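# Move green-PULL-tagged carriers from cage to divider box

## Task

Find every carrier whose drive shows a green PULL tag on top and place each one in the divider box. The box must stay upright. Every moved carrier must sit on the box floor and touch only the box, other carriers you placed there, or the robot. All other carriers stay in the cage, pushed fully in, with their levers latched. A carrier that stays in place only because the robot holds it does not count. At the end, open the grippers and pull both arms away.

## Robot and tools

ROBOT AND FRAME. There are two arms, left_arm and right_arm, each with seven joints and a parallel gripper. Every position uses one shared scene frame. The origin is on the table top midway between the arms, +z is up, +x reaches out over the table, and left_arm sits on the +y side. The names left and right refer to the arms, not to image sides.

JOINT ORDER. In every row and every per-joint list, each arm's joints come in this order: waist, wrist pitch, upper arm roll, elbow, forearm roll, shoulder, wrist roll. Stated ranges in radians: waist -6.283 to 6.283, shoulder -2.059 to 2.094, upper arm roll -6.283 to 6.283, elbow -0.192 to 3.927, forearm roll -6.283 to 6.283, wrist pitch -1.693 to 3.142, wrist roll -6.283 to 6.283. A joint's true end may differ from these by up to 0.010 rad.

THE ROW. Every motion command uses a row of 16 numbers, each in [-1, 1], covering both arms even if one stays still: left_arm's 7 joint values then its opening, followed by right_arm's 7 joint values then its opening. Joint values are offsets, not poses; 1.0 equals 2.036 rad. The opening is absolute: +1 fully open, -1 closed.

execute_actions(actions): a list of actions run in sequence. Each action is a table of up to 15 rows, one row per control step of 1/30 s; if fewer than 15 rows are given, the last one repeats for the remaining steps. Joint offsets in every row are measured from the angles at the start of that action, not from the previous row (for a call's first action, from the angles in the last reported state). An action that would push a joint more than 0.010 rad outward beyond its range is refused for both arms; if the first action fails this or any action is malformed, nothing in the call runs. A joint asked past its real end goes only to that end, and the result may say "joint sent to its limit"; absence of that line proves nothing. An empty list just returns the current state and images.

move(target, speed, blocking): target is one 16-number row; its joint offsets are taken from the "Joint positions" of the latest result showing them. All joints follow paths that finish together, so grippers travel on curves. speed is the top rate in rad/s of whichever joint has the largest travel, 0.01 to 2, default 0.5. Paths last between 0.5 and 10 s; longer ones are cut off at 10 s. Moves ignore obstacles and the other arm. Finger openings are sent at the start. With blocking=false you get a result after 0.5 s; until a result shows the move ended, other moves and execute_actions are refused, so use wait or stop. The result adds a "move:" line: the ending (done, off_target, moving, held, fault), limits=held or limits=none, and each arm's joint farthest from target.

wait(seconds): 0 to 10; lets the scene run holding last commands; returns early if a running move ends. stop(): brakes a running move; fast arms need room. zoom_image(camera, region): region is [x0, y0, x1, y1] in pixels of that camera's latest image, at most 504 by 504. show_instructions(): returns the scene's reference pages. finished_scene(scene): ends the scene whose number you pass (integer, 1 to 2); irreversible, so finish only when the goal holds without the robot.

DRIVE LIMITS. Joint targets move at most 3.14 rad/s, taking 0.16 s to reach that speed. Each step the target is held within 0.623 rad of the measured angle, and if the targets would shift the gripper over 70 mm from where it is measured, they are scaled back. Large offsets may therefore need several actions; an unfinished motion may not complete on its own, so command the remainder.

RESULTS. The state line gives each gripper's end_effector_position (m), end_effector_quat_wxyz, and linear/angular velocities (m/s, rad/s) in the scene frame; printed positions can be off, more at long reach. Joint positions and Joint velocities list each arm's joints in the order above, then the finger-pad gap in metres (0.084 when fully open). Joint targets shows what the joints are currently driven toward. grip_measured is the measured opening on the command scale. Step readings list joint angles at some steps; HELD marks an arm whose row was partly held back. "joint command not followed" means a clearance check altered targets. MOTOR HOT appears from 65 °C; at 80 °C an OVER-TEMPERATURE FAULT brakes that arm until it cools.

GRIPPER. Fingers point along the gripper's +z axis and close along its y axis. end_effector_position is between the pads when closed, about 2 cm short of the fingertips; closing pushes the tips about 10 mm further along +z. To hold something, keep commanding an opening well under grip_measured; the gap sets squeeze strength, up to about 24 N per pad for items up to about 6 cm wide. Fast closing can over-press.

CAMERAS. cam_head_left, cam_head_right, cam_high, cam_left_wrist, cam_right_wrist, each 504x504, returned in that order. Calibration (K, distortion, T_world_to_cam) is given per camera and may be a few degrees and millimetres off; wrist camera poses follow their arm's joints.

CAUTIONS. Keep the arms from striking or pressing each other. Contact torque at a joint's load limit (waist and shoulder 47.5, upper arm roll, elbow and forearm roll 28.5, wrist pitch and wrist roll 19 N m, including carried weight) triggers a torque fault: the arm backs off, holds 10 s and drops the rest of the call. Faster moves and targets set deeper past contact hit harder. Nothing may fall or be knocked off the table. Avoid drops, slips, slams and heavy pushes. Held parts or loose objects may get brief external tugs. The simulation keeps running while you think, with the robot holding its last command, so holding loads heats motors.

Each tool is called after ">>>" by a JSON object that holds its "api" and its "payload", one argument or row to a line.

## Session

>>> {"api": "show_instructions", "payload": {

}}

>>> {"api": "execute_actions", "payload": {
  "actions": []
}}

Reference images for this scene: manual page 1, manual page 2, manual page 3, manual page 4, manual page 5, manual page 6.

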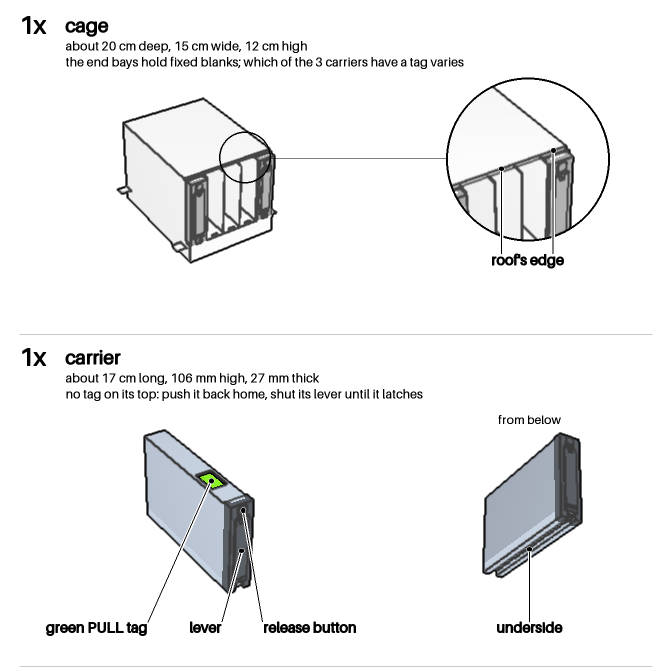

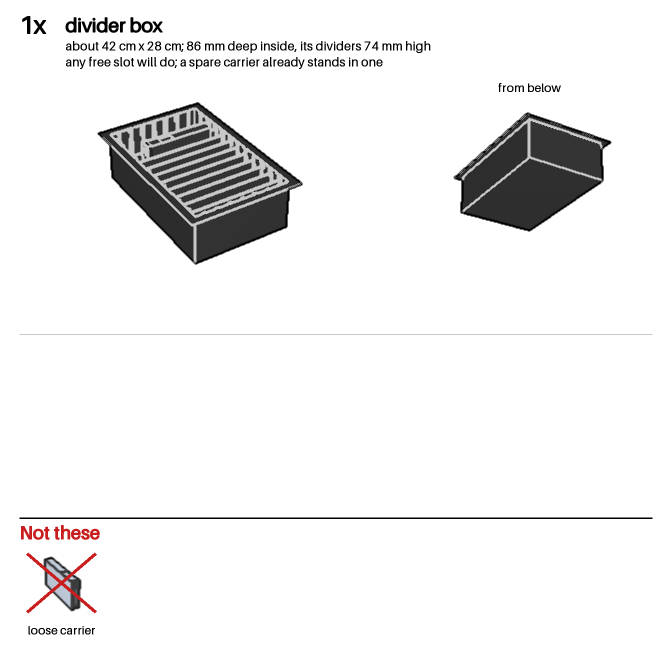

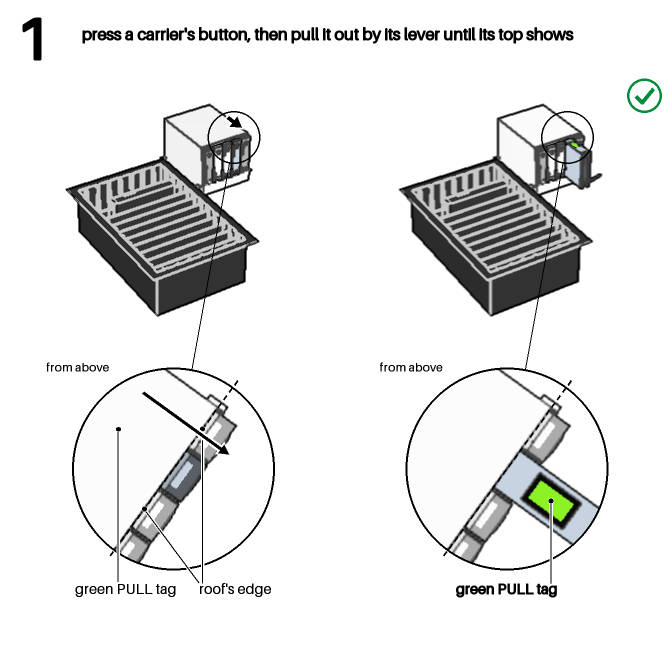

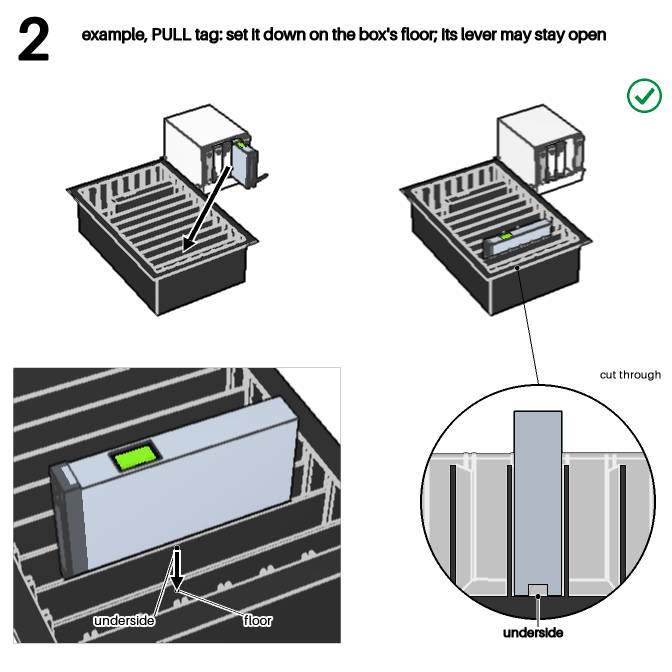

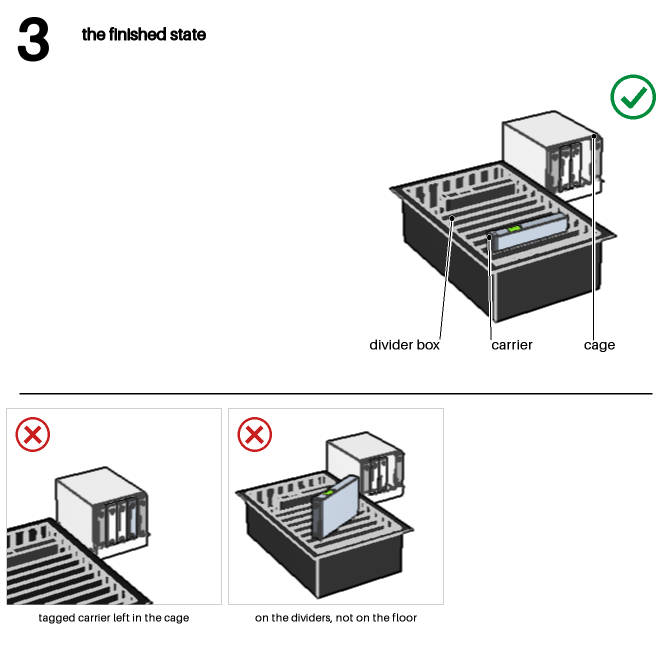

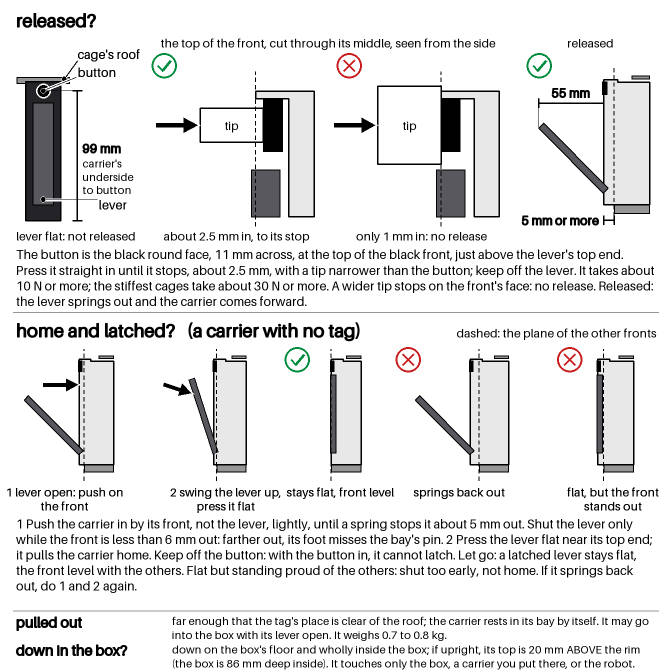

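Scene clock: 0.00 s.
left_arm: end_effector_position=(+0.4348, +0.3339, +0.2486) grip_measured=+1.00 end_effector_quat_wxyz=(+0.001, +0.998, +0.057, -0.002) end_effector_velocity=(+0.000, +0.000, +0.000) end_effector_angular_velocity=(-0.000, -0.000, +0.000) | right_arm: end_effector_position=(+0.5307, -0.7476, +0.1852) grip_measured=+1.00 end_effector_quat_wxyz=(+0.197, +0.701, +0.614, -0.305) end_effector_velocity=(+0.000, +0.001, +0.000) end_effector_angular_velocity=(+0.001, -0.000, +0.001)
Joint names: [waist, wrist pitch, upper arm roll, elbow, forearm roll, shoulder, wrist roll]
Joint positions: left_arm=[ 0.001  1.17  -0.001  0.917 -0.002 -0.25  -0.     0.084] | right_arm=[-0.374  1.239  0.108  2.087 -0.875  0.859 -1.57   0.084]
Joint velocities: left_arm=[ 0.     0.001 -0.     0.001 -0.    -0.    -0.     0.   ] | right_arm=[ 0.001 -0.    -0.     0.     0.001 -0.    -0.001 -0.   ]
Motor temperatures (°C, as the motors report them): left_arm=[32 36 34 45 42 37 34] | right_arm=[31 37 35 54 35 41 33]
Joint targets: left_arm=[0.001 1.170 -0.001 0.917 -0.002 -0.250 -0.000] | right_arm=[-0.374 1.239 0.108 2.087 -0.875 0.859 -1.570]
camera_calibration (this result's frames):
cam_left_wrist: T_world_to_cam=[[0.123635, -0.992273, 0.0103792, 0.309186], [-0.9923, -0.123546, 0.00880928, 0.537701], [-0.0074589, -0.0113885, -0.999907, 0.386748], [0, 0, 0, 1]] pos_world=[0.498219, 0.377632, 0.378766]
cam_right_wrist: T_world_to_cam=[[0.980972, -0.167409, -0.0983238, -0.595243], [-0.0614782, -0.748227, 0.660589, -0.574078], [-0.184157, -0.641974, -0.744282, -0.115797], [0, 0, 0, 1]] pos_world=[0.527299, -0.603529, 0.234517]

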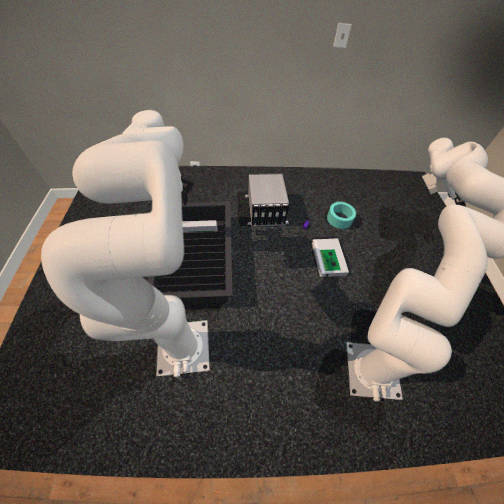

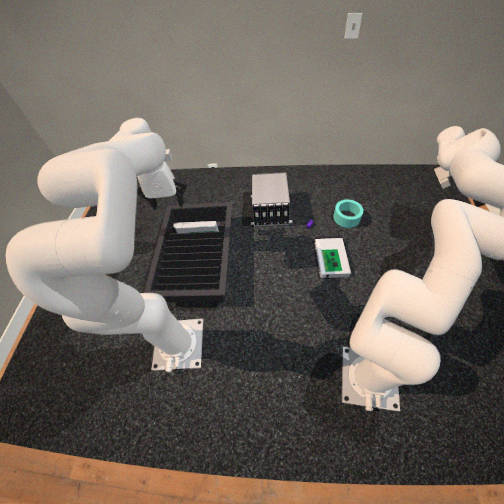

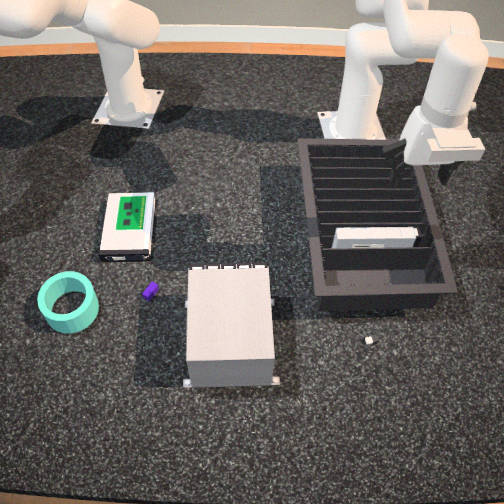

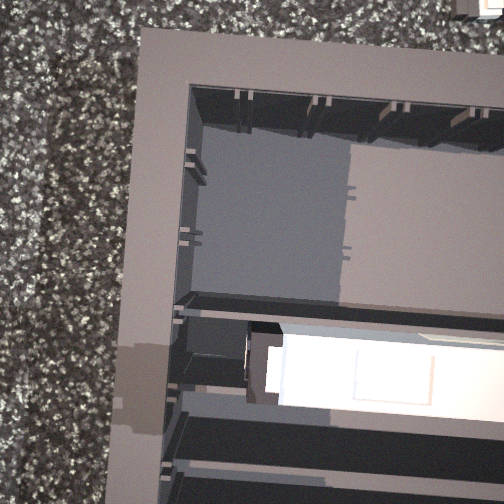

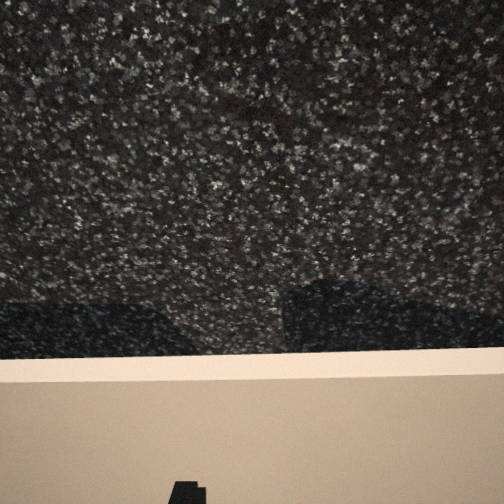

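>>> {"api": "zoom_image", "payload": {
  "camera": "cam_high",
  "region": [170, 250, 296, 400]
}}

>>> {"api": "zoom_image", "payload": {
  "camera": "cam_head_left",
  "region": [220, 160, 360, 280]
}}

Region (170, 250, 296, 400) of cam_high's 504x504 image, scaled by 3.360, with more detail than that image has; it fills the left 423 columns of this view, and the rest is white.

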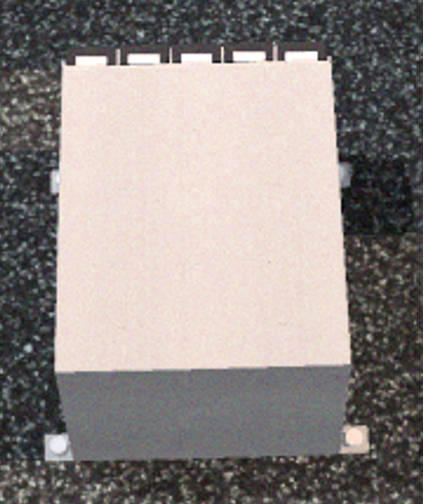

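Region (220, 160, 360, 280) of cam_head_left's 504x504 image, scaled by 3.600, with more detail than that image has; it fills the top 432 rows of this view, and the rest is white.

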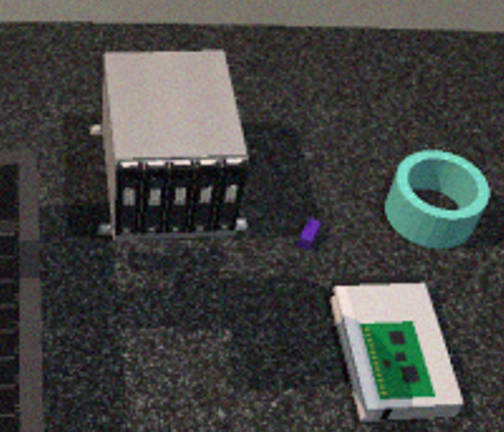

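>>> {"api": "zoom_image", "payload": {
  "camera": "cam_high",
  "region": [280, 120, 480, 330]
}}

>>> {"api": "zoom_image", "payload": {
  "camera": "cam_head_right",
  "region": [130, 180, 260, 320]
}}

Region (280, 120, 480, 330) of cam_high's 504x504 image, scaled by 2.400, with more detail than that image has; it fills the left 480 columns of this view, and the rest is white.

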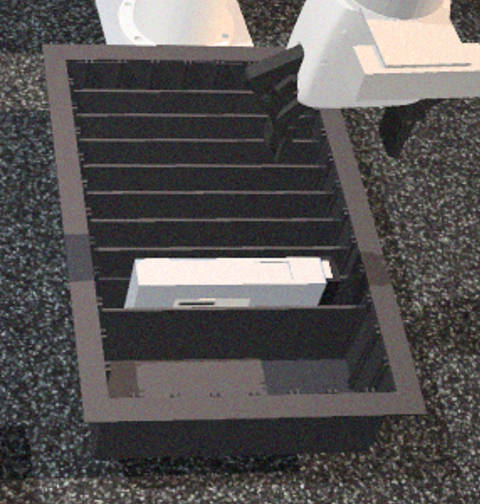

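Region (130, 180, 260, 320) of cam_head_right's 504x504 image, scaled by 3.600, with more detail than that image has; it fills the left 468 columns of this view, and the rest is white.

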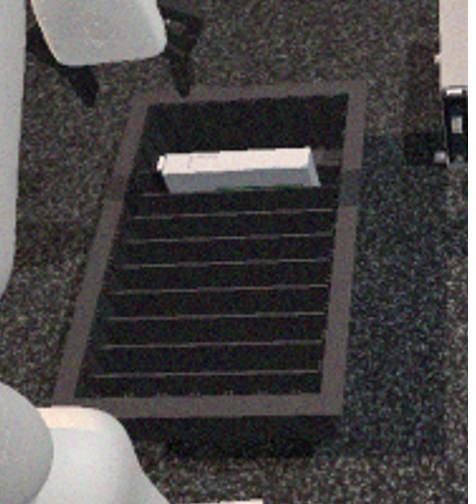

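>>> {"api": "move", "payload": {
  "target": [-0.3508,-0.7675,0.0005,-0.1923,0.001,0.1877,0.7716,-1,0.417,0.0766,-0.053,0.0147,0.4298,-0.0693,0.136,-1],
  "speed": 0.8
}}

Scene clock: 122.70 s.
left_arm: end_effector_position=(+0.4721, -0.0072, +0.1397) grip_measured=-1.00 end_effector_quat_wxyz=(+0.179, -0.432, +0.817, -0.338) end_effector_velocity=(-0.001, +0.001, -0.001) end_effector_angular_velocity=(+0.002, +0.001, -0.001) | right_arm: end_effector_position=(+0.5789, -0.0864, +0.2197) grip_measured=-1.00 end_effector_quat_wxyz=(+0.001, +0.683, +0.731, +0.002) end_effector_velocity=(-0.001, +0.001, -0.000) end_effector_angular_velocity=(-0.000, +0.001, +0.001)
Joint names: [waist, wrist pitch, upper arm roll, elbow, forearm roll, shoulder, wrist roll]
Joint positions: left_arm=[-0.712 -0.393  0.001  0.525  0.     0.132  1.57   0.   ] | right_arm=[ 0.475  1.395 -0.     2.117 -0.001  0.718 -1.293  0.   ]
Joint velocities: left_arm=[-0.002 -0.001  0.002 -0.002  0.     0.001  0.002  0.   ] | right_arm=[ 0.001  0.001 -0.    -0.001  0.    -0.001  0.001  0.   ]
Motor temperatures (°C, as the motors report them): left_arm=[32 37 34 57 42 38 34] | right_arm=[31 37 35 65 35 50 33]
Joint targets: left_arm=[-0.713 -0.393 0.000 0.525 0.001 0.132 1.570] | right_arm=[0.475 1.395 -0.000 2.117 -0.000 0.718 -1.293]
MOTOR HOT: a motor of the right arm reached 65 °C. Now the hottest motor of the right arm, the elbow, reports 65 °C. The temperature limit of the motors' drives, at which the controller stops that arm, is 80 °C. To cool a motor, set the load down, stop pushing, or move to a pose that needs little force.
move: done; limits=none; left_arm: farthest joint: the waist, 0.001 radians from its target (0.715 radians at the start); right_arm: farthest joint: the upper arm roll, 0.001 radians from its target (0.108 radians at the start)
camera_calibration (this result's frames):
cam_left_wrist: T_world_to_cam=[[-0.594416, 0.394644, -0.70066, 0.415591], [0.555167, 0.831735, -0.00251283, -0.18865], [0.581772, -0.390477, -0.71349, -0.0466195], [0, 0, 0, 1]] pos_world=[0.378889, -0.0253074, 0.257452]
cam_right_wrist: T_world_to_cam=[[0.997611, 0.0689663, 0.00405132, -0.540179], [0.0690103, -0.997544, -0.0119744, -0.048531], [0.00321554, 0.0122254, -0.99992, 0.347429], [0, 0, 0, 1]] pos_world=[0.541121, -0.0154051, 0.349008]

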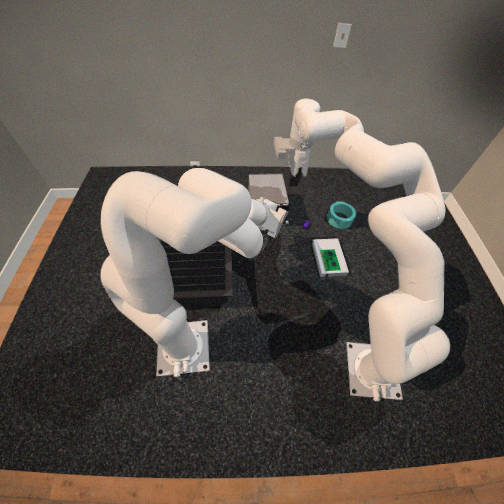

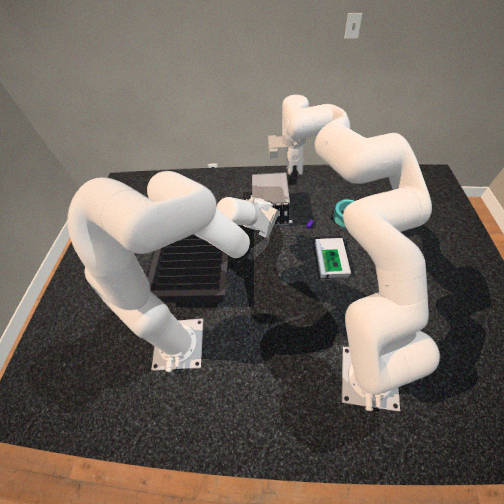

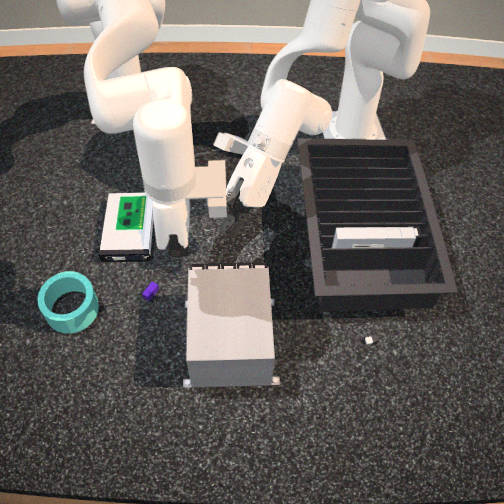

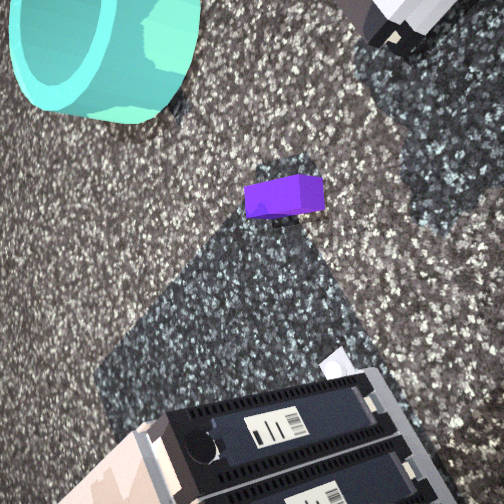

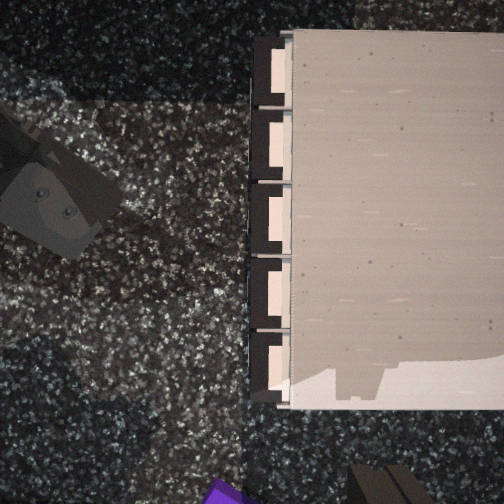

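>>> {"api": "execute_actions", "payload": {
  "actions": []
}}

Scene clock: 146.37 s.
left_arm: end_effector_position=(+0.4720, -0.0073, +0.1397) grip_measured=-1.00 end_effector_quat_wxyz=(+0.179, -0.431, +0.817, -0.338) end_effector_velocity=(-0.000, +0.000, -0.000) end_effector_angular_velocity=(+0.001, +0.001, +0.001) | right_arm: end_effector_position=(+0.5788, -0.0860, +0.2198) grip_measured=-1.00 end_effector_quat_wxyz=(+0.001, +0.683, +0.731, +0.002) end_effector_velocity=(+0.000, +0.000, -0.000) end_effector_angular_velocity=(+0.000, +0.000, +0.000)
Joint names: [waist, wrist pitch, upper arm roll, elbow, forearm roll, shoulder, wrist roll]
Joint positions: left_arm=[-0.713 -0.393  0.     0.525  0.001  0.132  1.57   0.   ] | right_arm=[ 0.475  1.395 -0.     2.117 -0.     0.718 -1.293  0.   ]
Joint velocities: left_arm=[-0.     0.001  0.001 -0.     0.     0.    -0.     0.   ] | right_arm=[ 0.    -0.    -0.     0.     0.     0.001 -0.     0.   ]
Motor temperatures (°C, as the motors report them): left_arm=[32 38 34 53 42 38 34] | right_arm=[31 37 35 65 35 49 33]
Joint targets: left_arm=[-0.713 -0.393 0.000 0.525 0.001 0.132 1.570] | right_arm=[0.475 1.395 -0.000 2.117 -0.000 0.718 -1.293]
MOTOR HOT: still on. Now the hottest motor of the right arm, the elbow, reports 65 °C; a drive's own limit is 80 °C.
camera_calibration (this result's frames):
cam_left_wrist: T_world_to_cam=[[-0.594199, 0.39509, -0.700594, 0.415379], [0.555622, 0.831431, -0.00236968, -0.188685], [0.581559, -0.390674, -0.713556, -0.0465416], [0, 0, 0, 1]] pos_world=[0.378722, -0.0254162, 0.257355]
cam_right_wrist: T_world_to_cam=[[0.997577, 0.0694583, 0.00406079, -0.540014], [0.0695033, -0.997506, -0.0122556, -0.0483537], [0.00319941, 0.0125082, -0.999917, 0.347515], [0, 0, 0, 1]] pos_world=[0.540954, -0.0150714, 0.349086]

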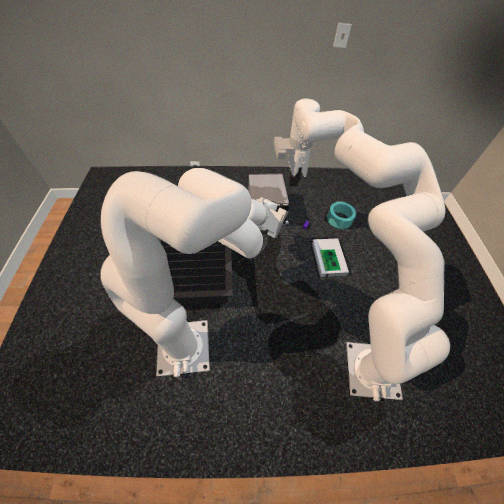

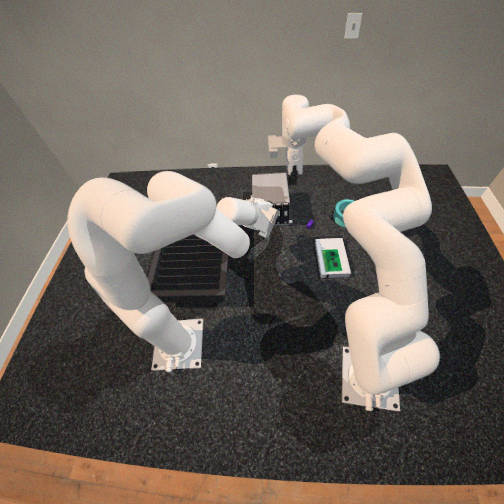

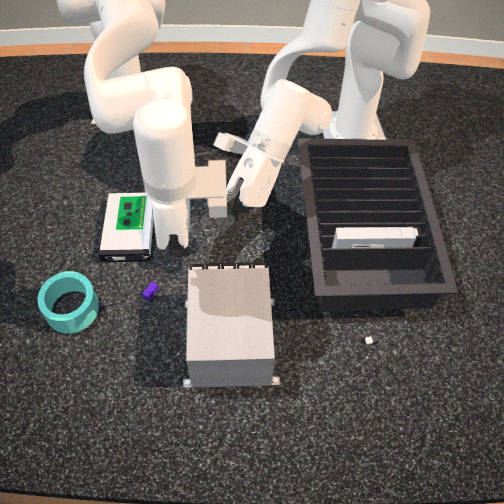

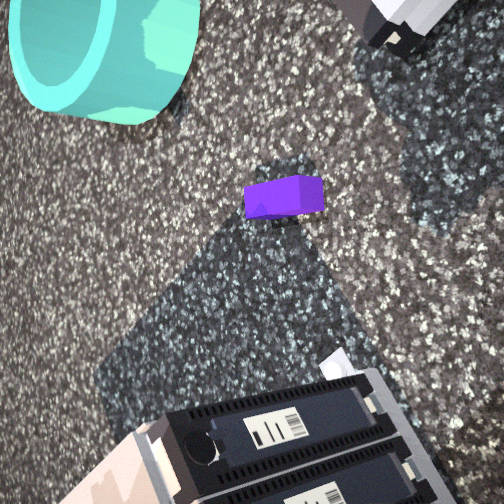

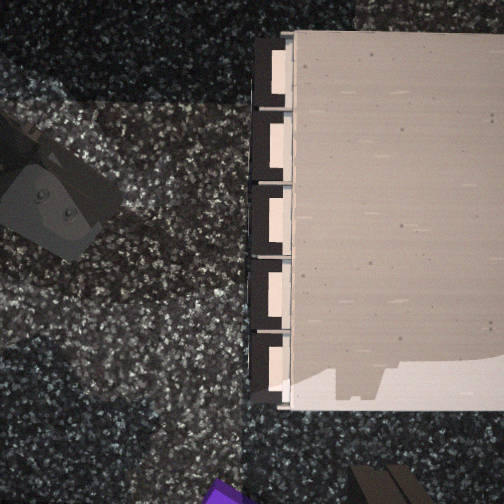

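>>> {"api": "show_instructions", "payload": {

}}

Reference images for this scene: manual page 1, manual page 2, manual page 3, manual page 4, manual page 5, manual page 6.

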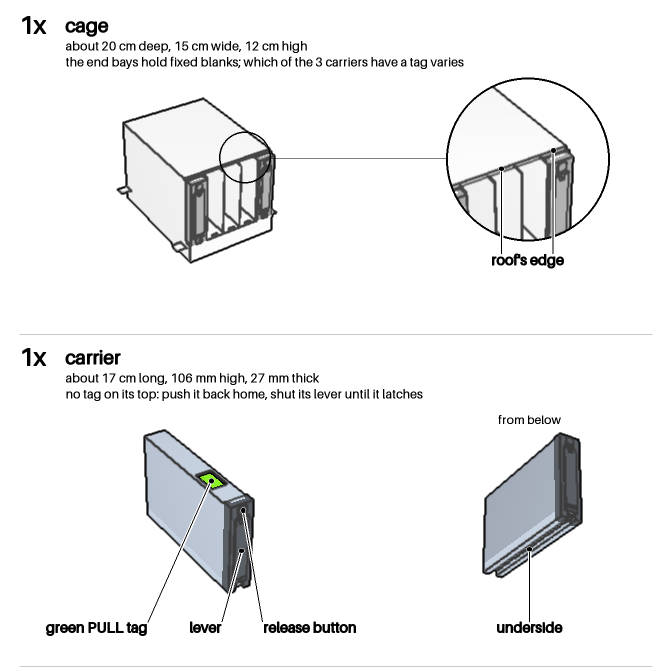

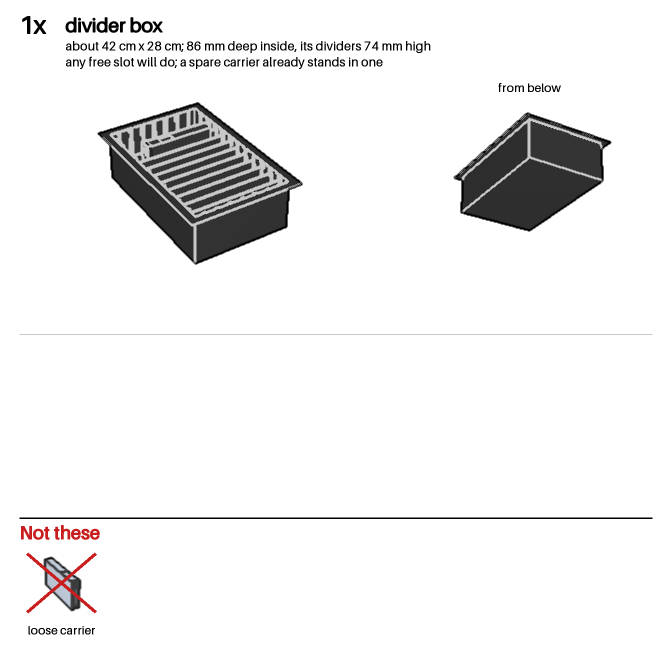

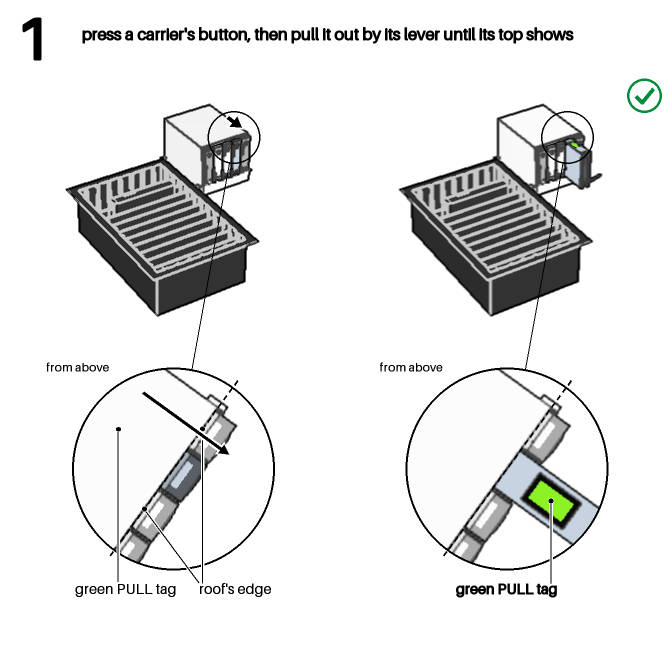

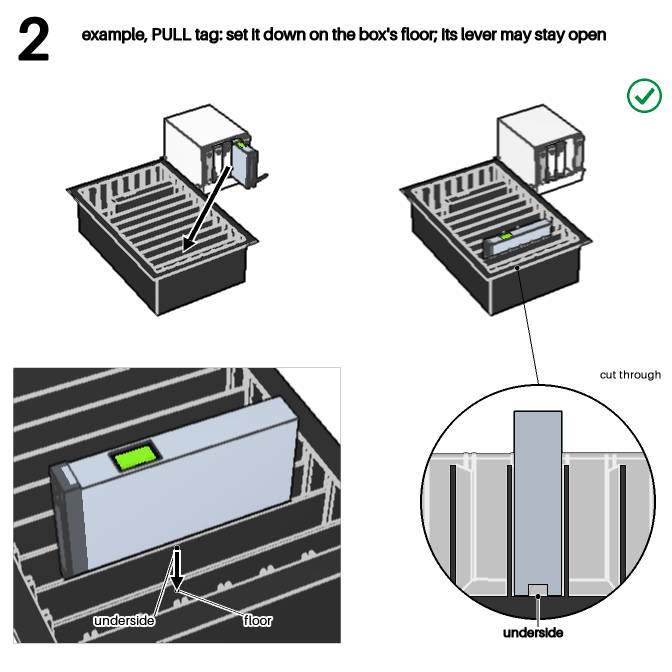

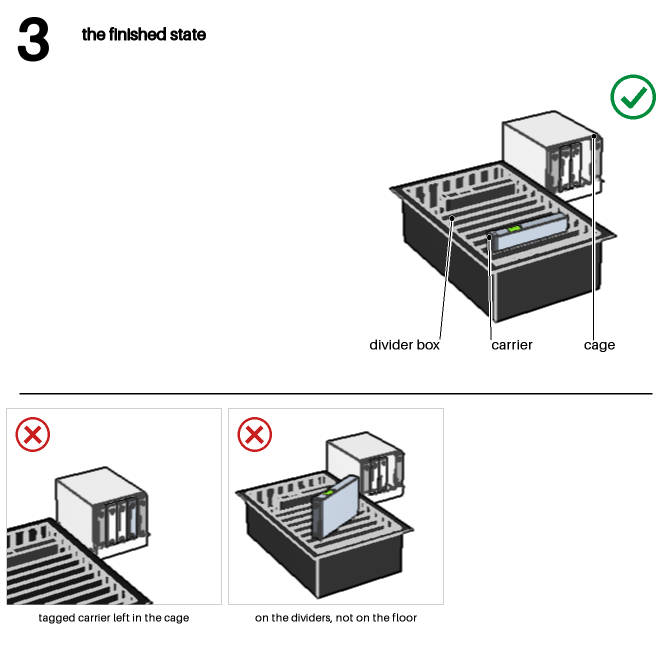

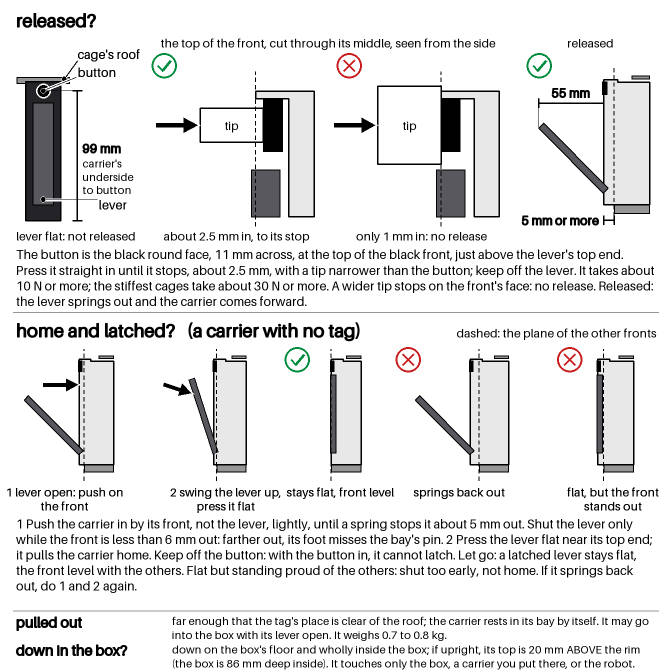

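>>> {"api": "zoom_image", "payload": {
  "camera": "cam_right_wrist",
  "region": [0, 90, 320, 330]
}}

Region (0, 90, 320, 330) of cam_right_wrist's 504x504 image, scaled by 1.575, with more detail than that image has; it fills the top 378 rows of this view, and the rest is white.

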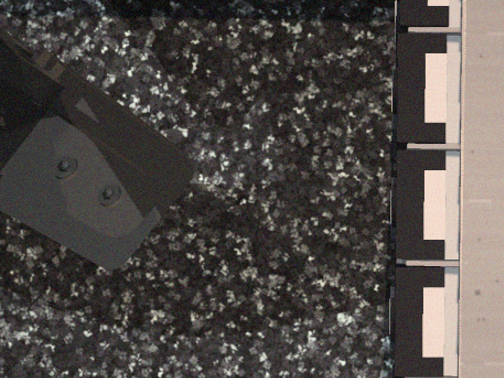

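>>> {"api": "move", "payload": {
  "target": [0.0172,-0.0211,0,0.0663,0,0.0874,0,-1, 0,0,0,0,0,0,0,-1],
  "speed": 0.3
}}

>>> {"api": "zoom_image", "payload": {
  "camera": "cam_right_wrist",
  "region": [100, 120, 340, 300]
}}

Scene clock: 174.47 s.
left_arm: end_effector_position=(+0.5126, -0.0114, +0.1108) grip_measured=-1.00 end_effector_quat_wxyz=(+0.185, -0.446, +0.809, -0.335) end_effector_velocity=(+0.000, +0.000, -0.002) end_effector_angular_velocity=(+0.001, +0.002, +0.001) | right_arm: end_effector_position=(+0.5788, -0.0860, +0.2198) grip_measured=-1.00 end_effector_quat_wxyz=(+0.001, +0.683, +0.731, +0.002) end_effector_velocity=(+0.000, +0.000, +0.000) end_effector_angular_velocity=(+0.000, -0.001, -0.000)
Joint names: [waist, wrist pitch, upper arm roll, elbow, forearm roll, shoulder, wrist roll]
Joint positions: left_arm=[-0.678 -0.436  0.     0.66   0.001  0.31   1.57   0.   ] | right_arm=[ 0.475  1.395 -0.     2.117 -0.     0.718 -1.293  0.   ]
Joint velocities: left_arm=[ 0.001 -0.    -0.     0.001 -0.     0.004 -0.     0.   ] | right_arm=[ 0.    -0.001 -0.    -0.     0.    -0.     0.     0.   ]
Motor temperatures (°C, as the motors report them): left_arm=[32 38 34 52 42 39 34] | right_arm=[31 37 35 65 35 49 33]
Joint targets: left_arm=[-0.678 -0.436 0.000 0.660 0.001 0.310 1.570] | right_arm=[0.475 1.395 -0.000 2.117 -0.000 0.718 -1.293]
MOTOR HOT: still on. Now the hottest motor of the right arm, the elbow, reports 65 °C; a drive's own limit is 80 °C.
move: done; limits=none; left_arm: farthest joint: the waist, 0.000 radians from its target (0.035 radians at the start); right_arm: farthest joint: the waist, 0.000 radians from its target (0.000 radians at the start)
camera_calibration (this result's frames):
cam_left_wrist: T_world_to_cam=[[-0.607457, 0.374113, -0.700739, 0.427531], [0.526339, 0.850272, -0.0023269, -0.192733], [0.594948, -0.37024, -0.713414, -0.0989767], [0, 0, 0, 1]] pos_world=[0.420036, -0.0327149, 0.228528]
cam_right_wrist: T_world_to_cam=[[0.997577, 0.0694582, 0.00406097, -0.540014], [0.0695032, -0.997506, -0.0122555, -0.0483537], [0.0031996, 0.0125081, -0.999917, 0.347515], [0, 0, 0, 1]] pos_world=[0.540954, -0.0150715, 0.349087]

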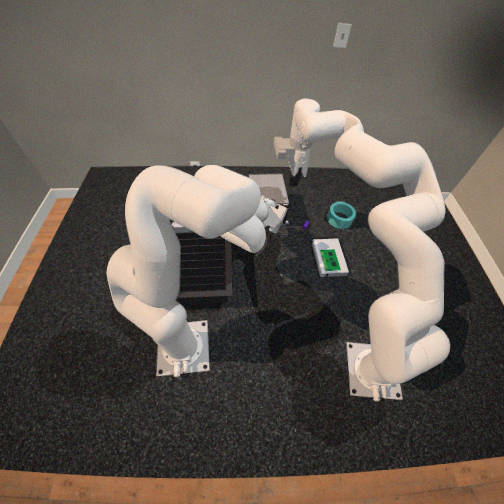

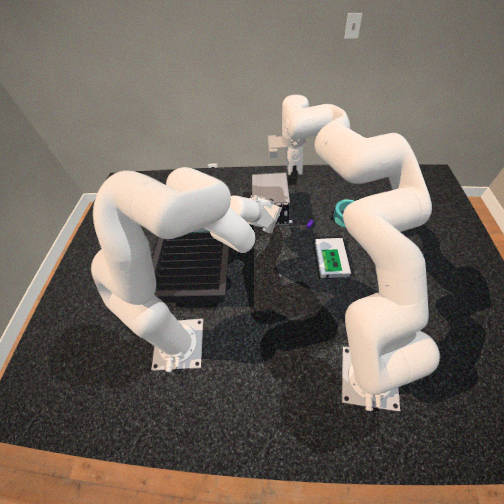

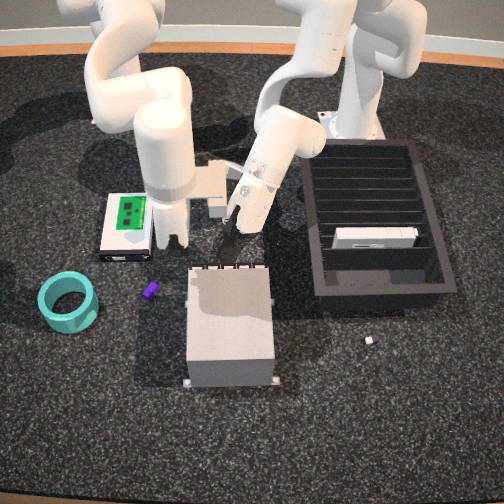

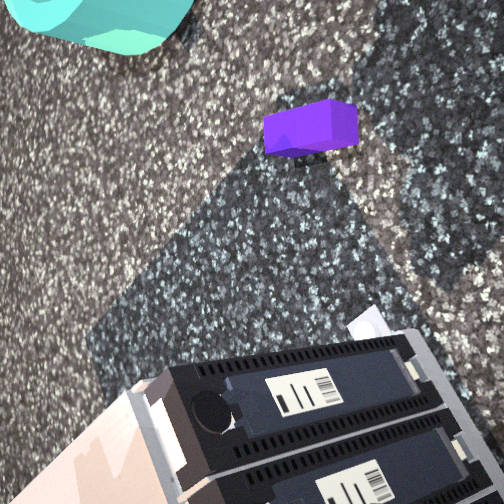

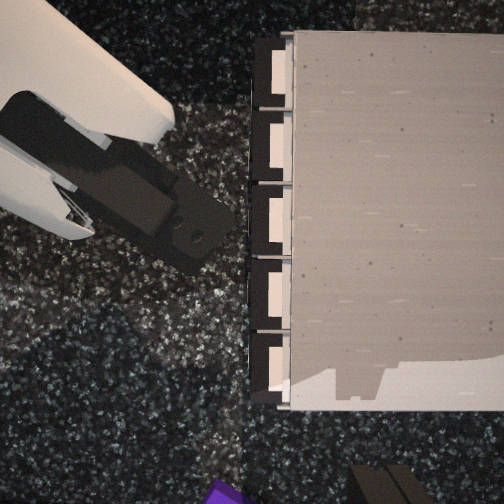

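Region (100, 120, 340, 300) of cam_right_wrist's 504x504 image, scaled by 2.100, with more detail than that image has; it fills the top 378 rows of this view, and the rest is white.

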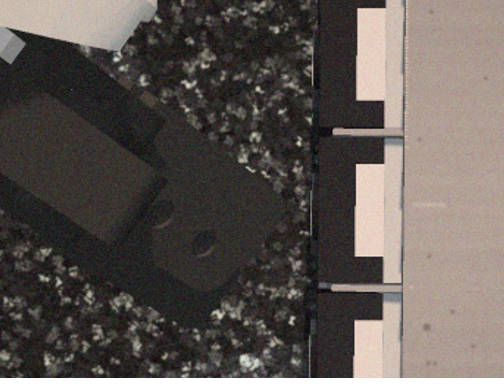

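>>> {"api": "move", "payload": {
  "target": [0.0061,0.0072,0,0.0175,0,0.0103,0,-1, 0,0,0,0,0,0,0,-1],
  "speed": 0.03
}}

Scene clock: 188.53 s.
left_arm: end_effector_position=(+0.5230, -0.0117, +0.1099) grip_measured=-1.00 end_effector_quat_wxyz=(+0.186, -0.449, +0.808, -0.334) end_effector_velocity=(+0.002, +0.002, -0.000) end_effector_angular_velocity=(+0.001, -0.001, +0.005) | right_arm: end_effector_position=(+0.5788, -0.0860, +0.2198) grip_measured=-1.00 end_effector_quat_wxyz=(+0.001, +0.683, +0.731, +0.002) end_effector_velocity=(-0.001, +0.002, +0.000) end_effector_angular_velocity=(+0.000, -0.000, +0.004)
Joint names: [waist, wrist pitch, upper arm roll, elbow, forearm roll, shoulder, wrist roll]
Joint positions: left_arm=[-0.666 -0.421 -0.001  0.694  0.001  0.331  1.57   0.   ] | right_arm=[ 0.475  1.395 -0.     2.117 -0.     0.718 -1.293  0.   ]
Joint velocities: left_arm=[ 0.001  0.001  0.003  0.004 -0.001  0.003 -0.     0.   ] | right_arm=[ 0.003 -0.     0.    -0.001  0.    -0.001 -0.001  0.   ]
Motor temperatures (°C, as the motors report them): left_arm=[32 38 34 51 42 39 34] | right_arm=[31 37 35 66 35 49 33]
Joint targets: left_arm=[-0.665 -0.421 0.000 0.695 0.001 0.331 1.570] | right_arm=[0.475 1.395 -0.000 2.117 -0.000 0.718 -1.293]
MOTOR HOT: still on. Now the hottest motor of the right arm, the elbow, reports 66 °C; a drive's own limit is 80 °C.
move: done; limits=none; left_arm: farthest joint: the elbow, 0.002 radians from its target (0.036 radians at the start); right_arm: farthest joint: the waist, 0.000 radians from its target (0.000 radians at the start)
camera_calibration (this result's frames):
cam_left_wrist: T_world_to_cam=[[-0.612237, 0.369019, -0.699278, 0.435605], [0.518507, 0.855069, -0.00273525, -0.193764], [0.596922, -0.364256, -0.714844, -0.106742], [0, 0, 0, 1]] pos_world=[0.430878, -0.0339463, 0.227775]
cam_right_wrist: T_world_to_cam=[[0.997577, 0.0694583, 0.00406084, -0.540014], [0.0695033, -0.997506, -0.0122556, -0.0483537], [0.00319946, 0.0125081, -0.999917, 0.347515], [0, 0, 0, 1]] pos_world=[0.540954, -0.0150714, 0.349087]

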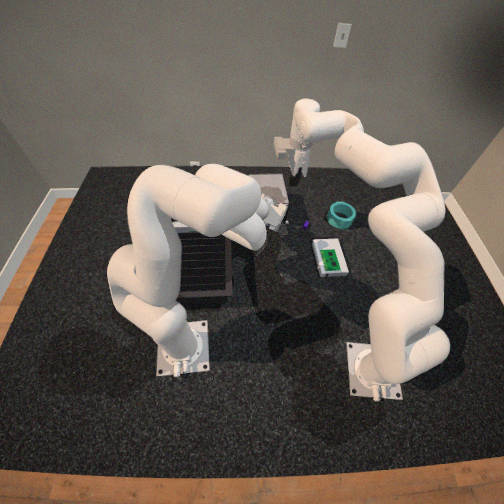

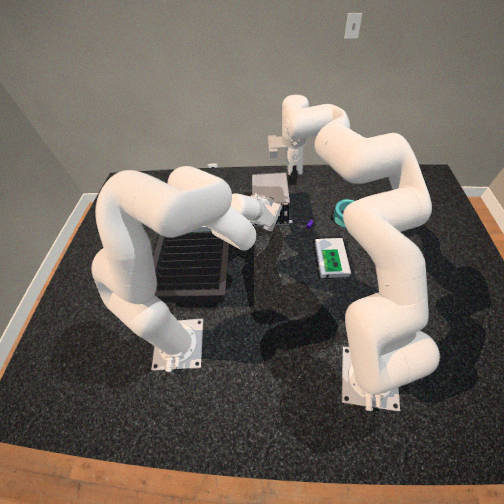

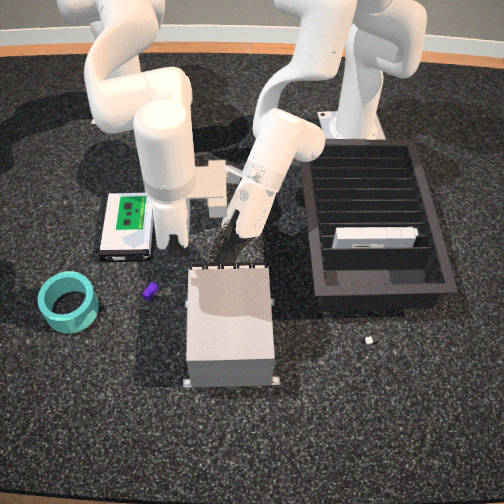

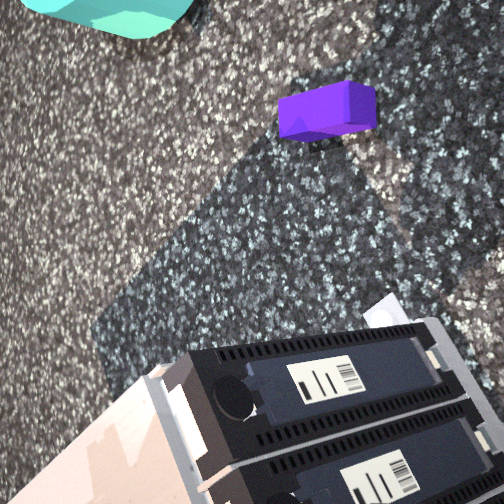

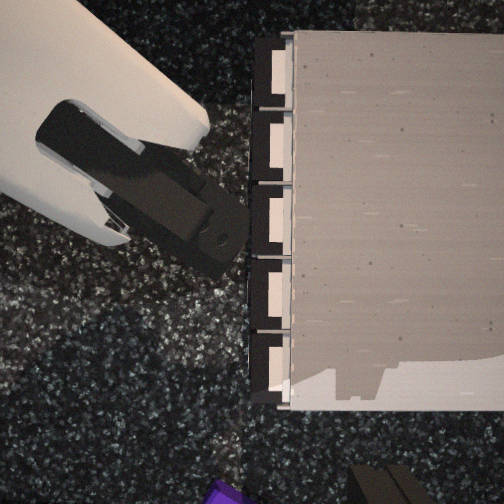

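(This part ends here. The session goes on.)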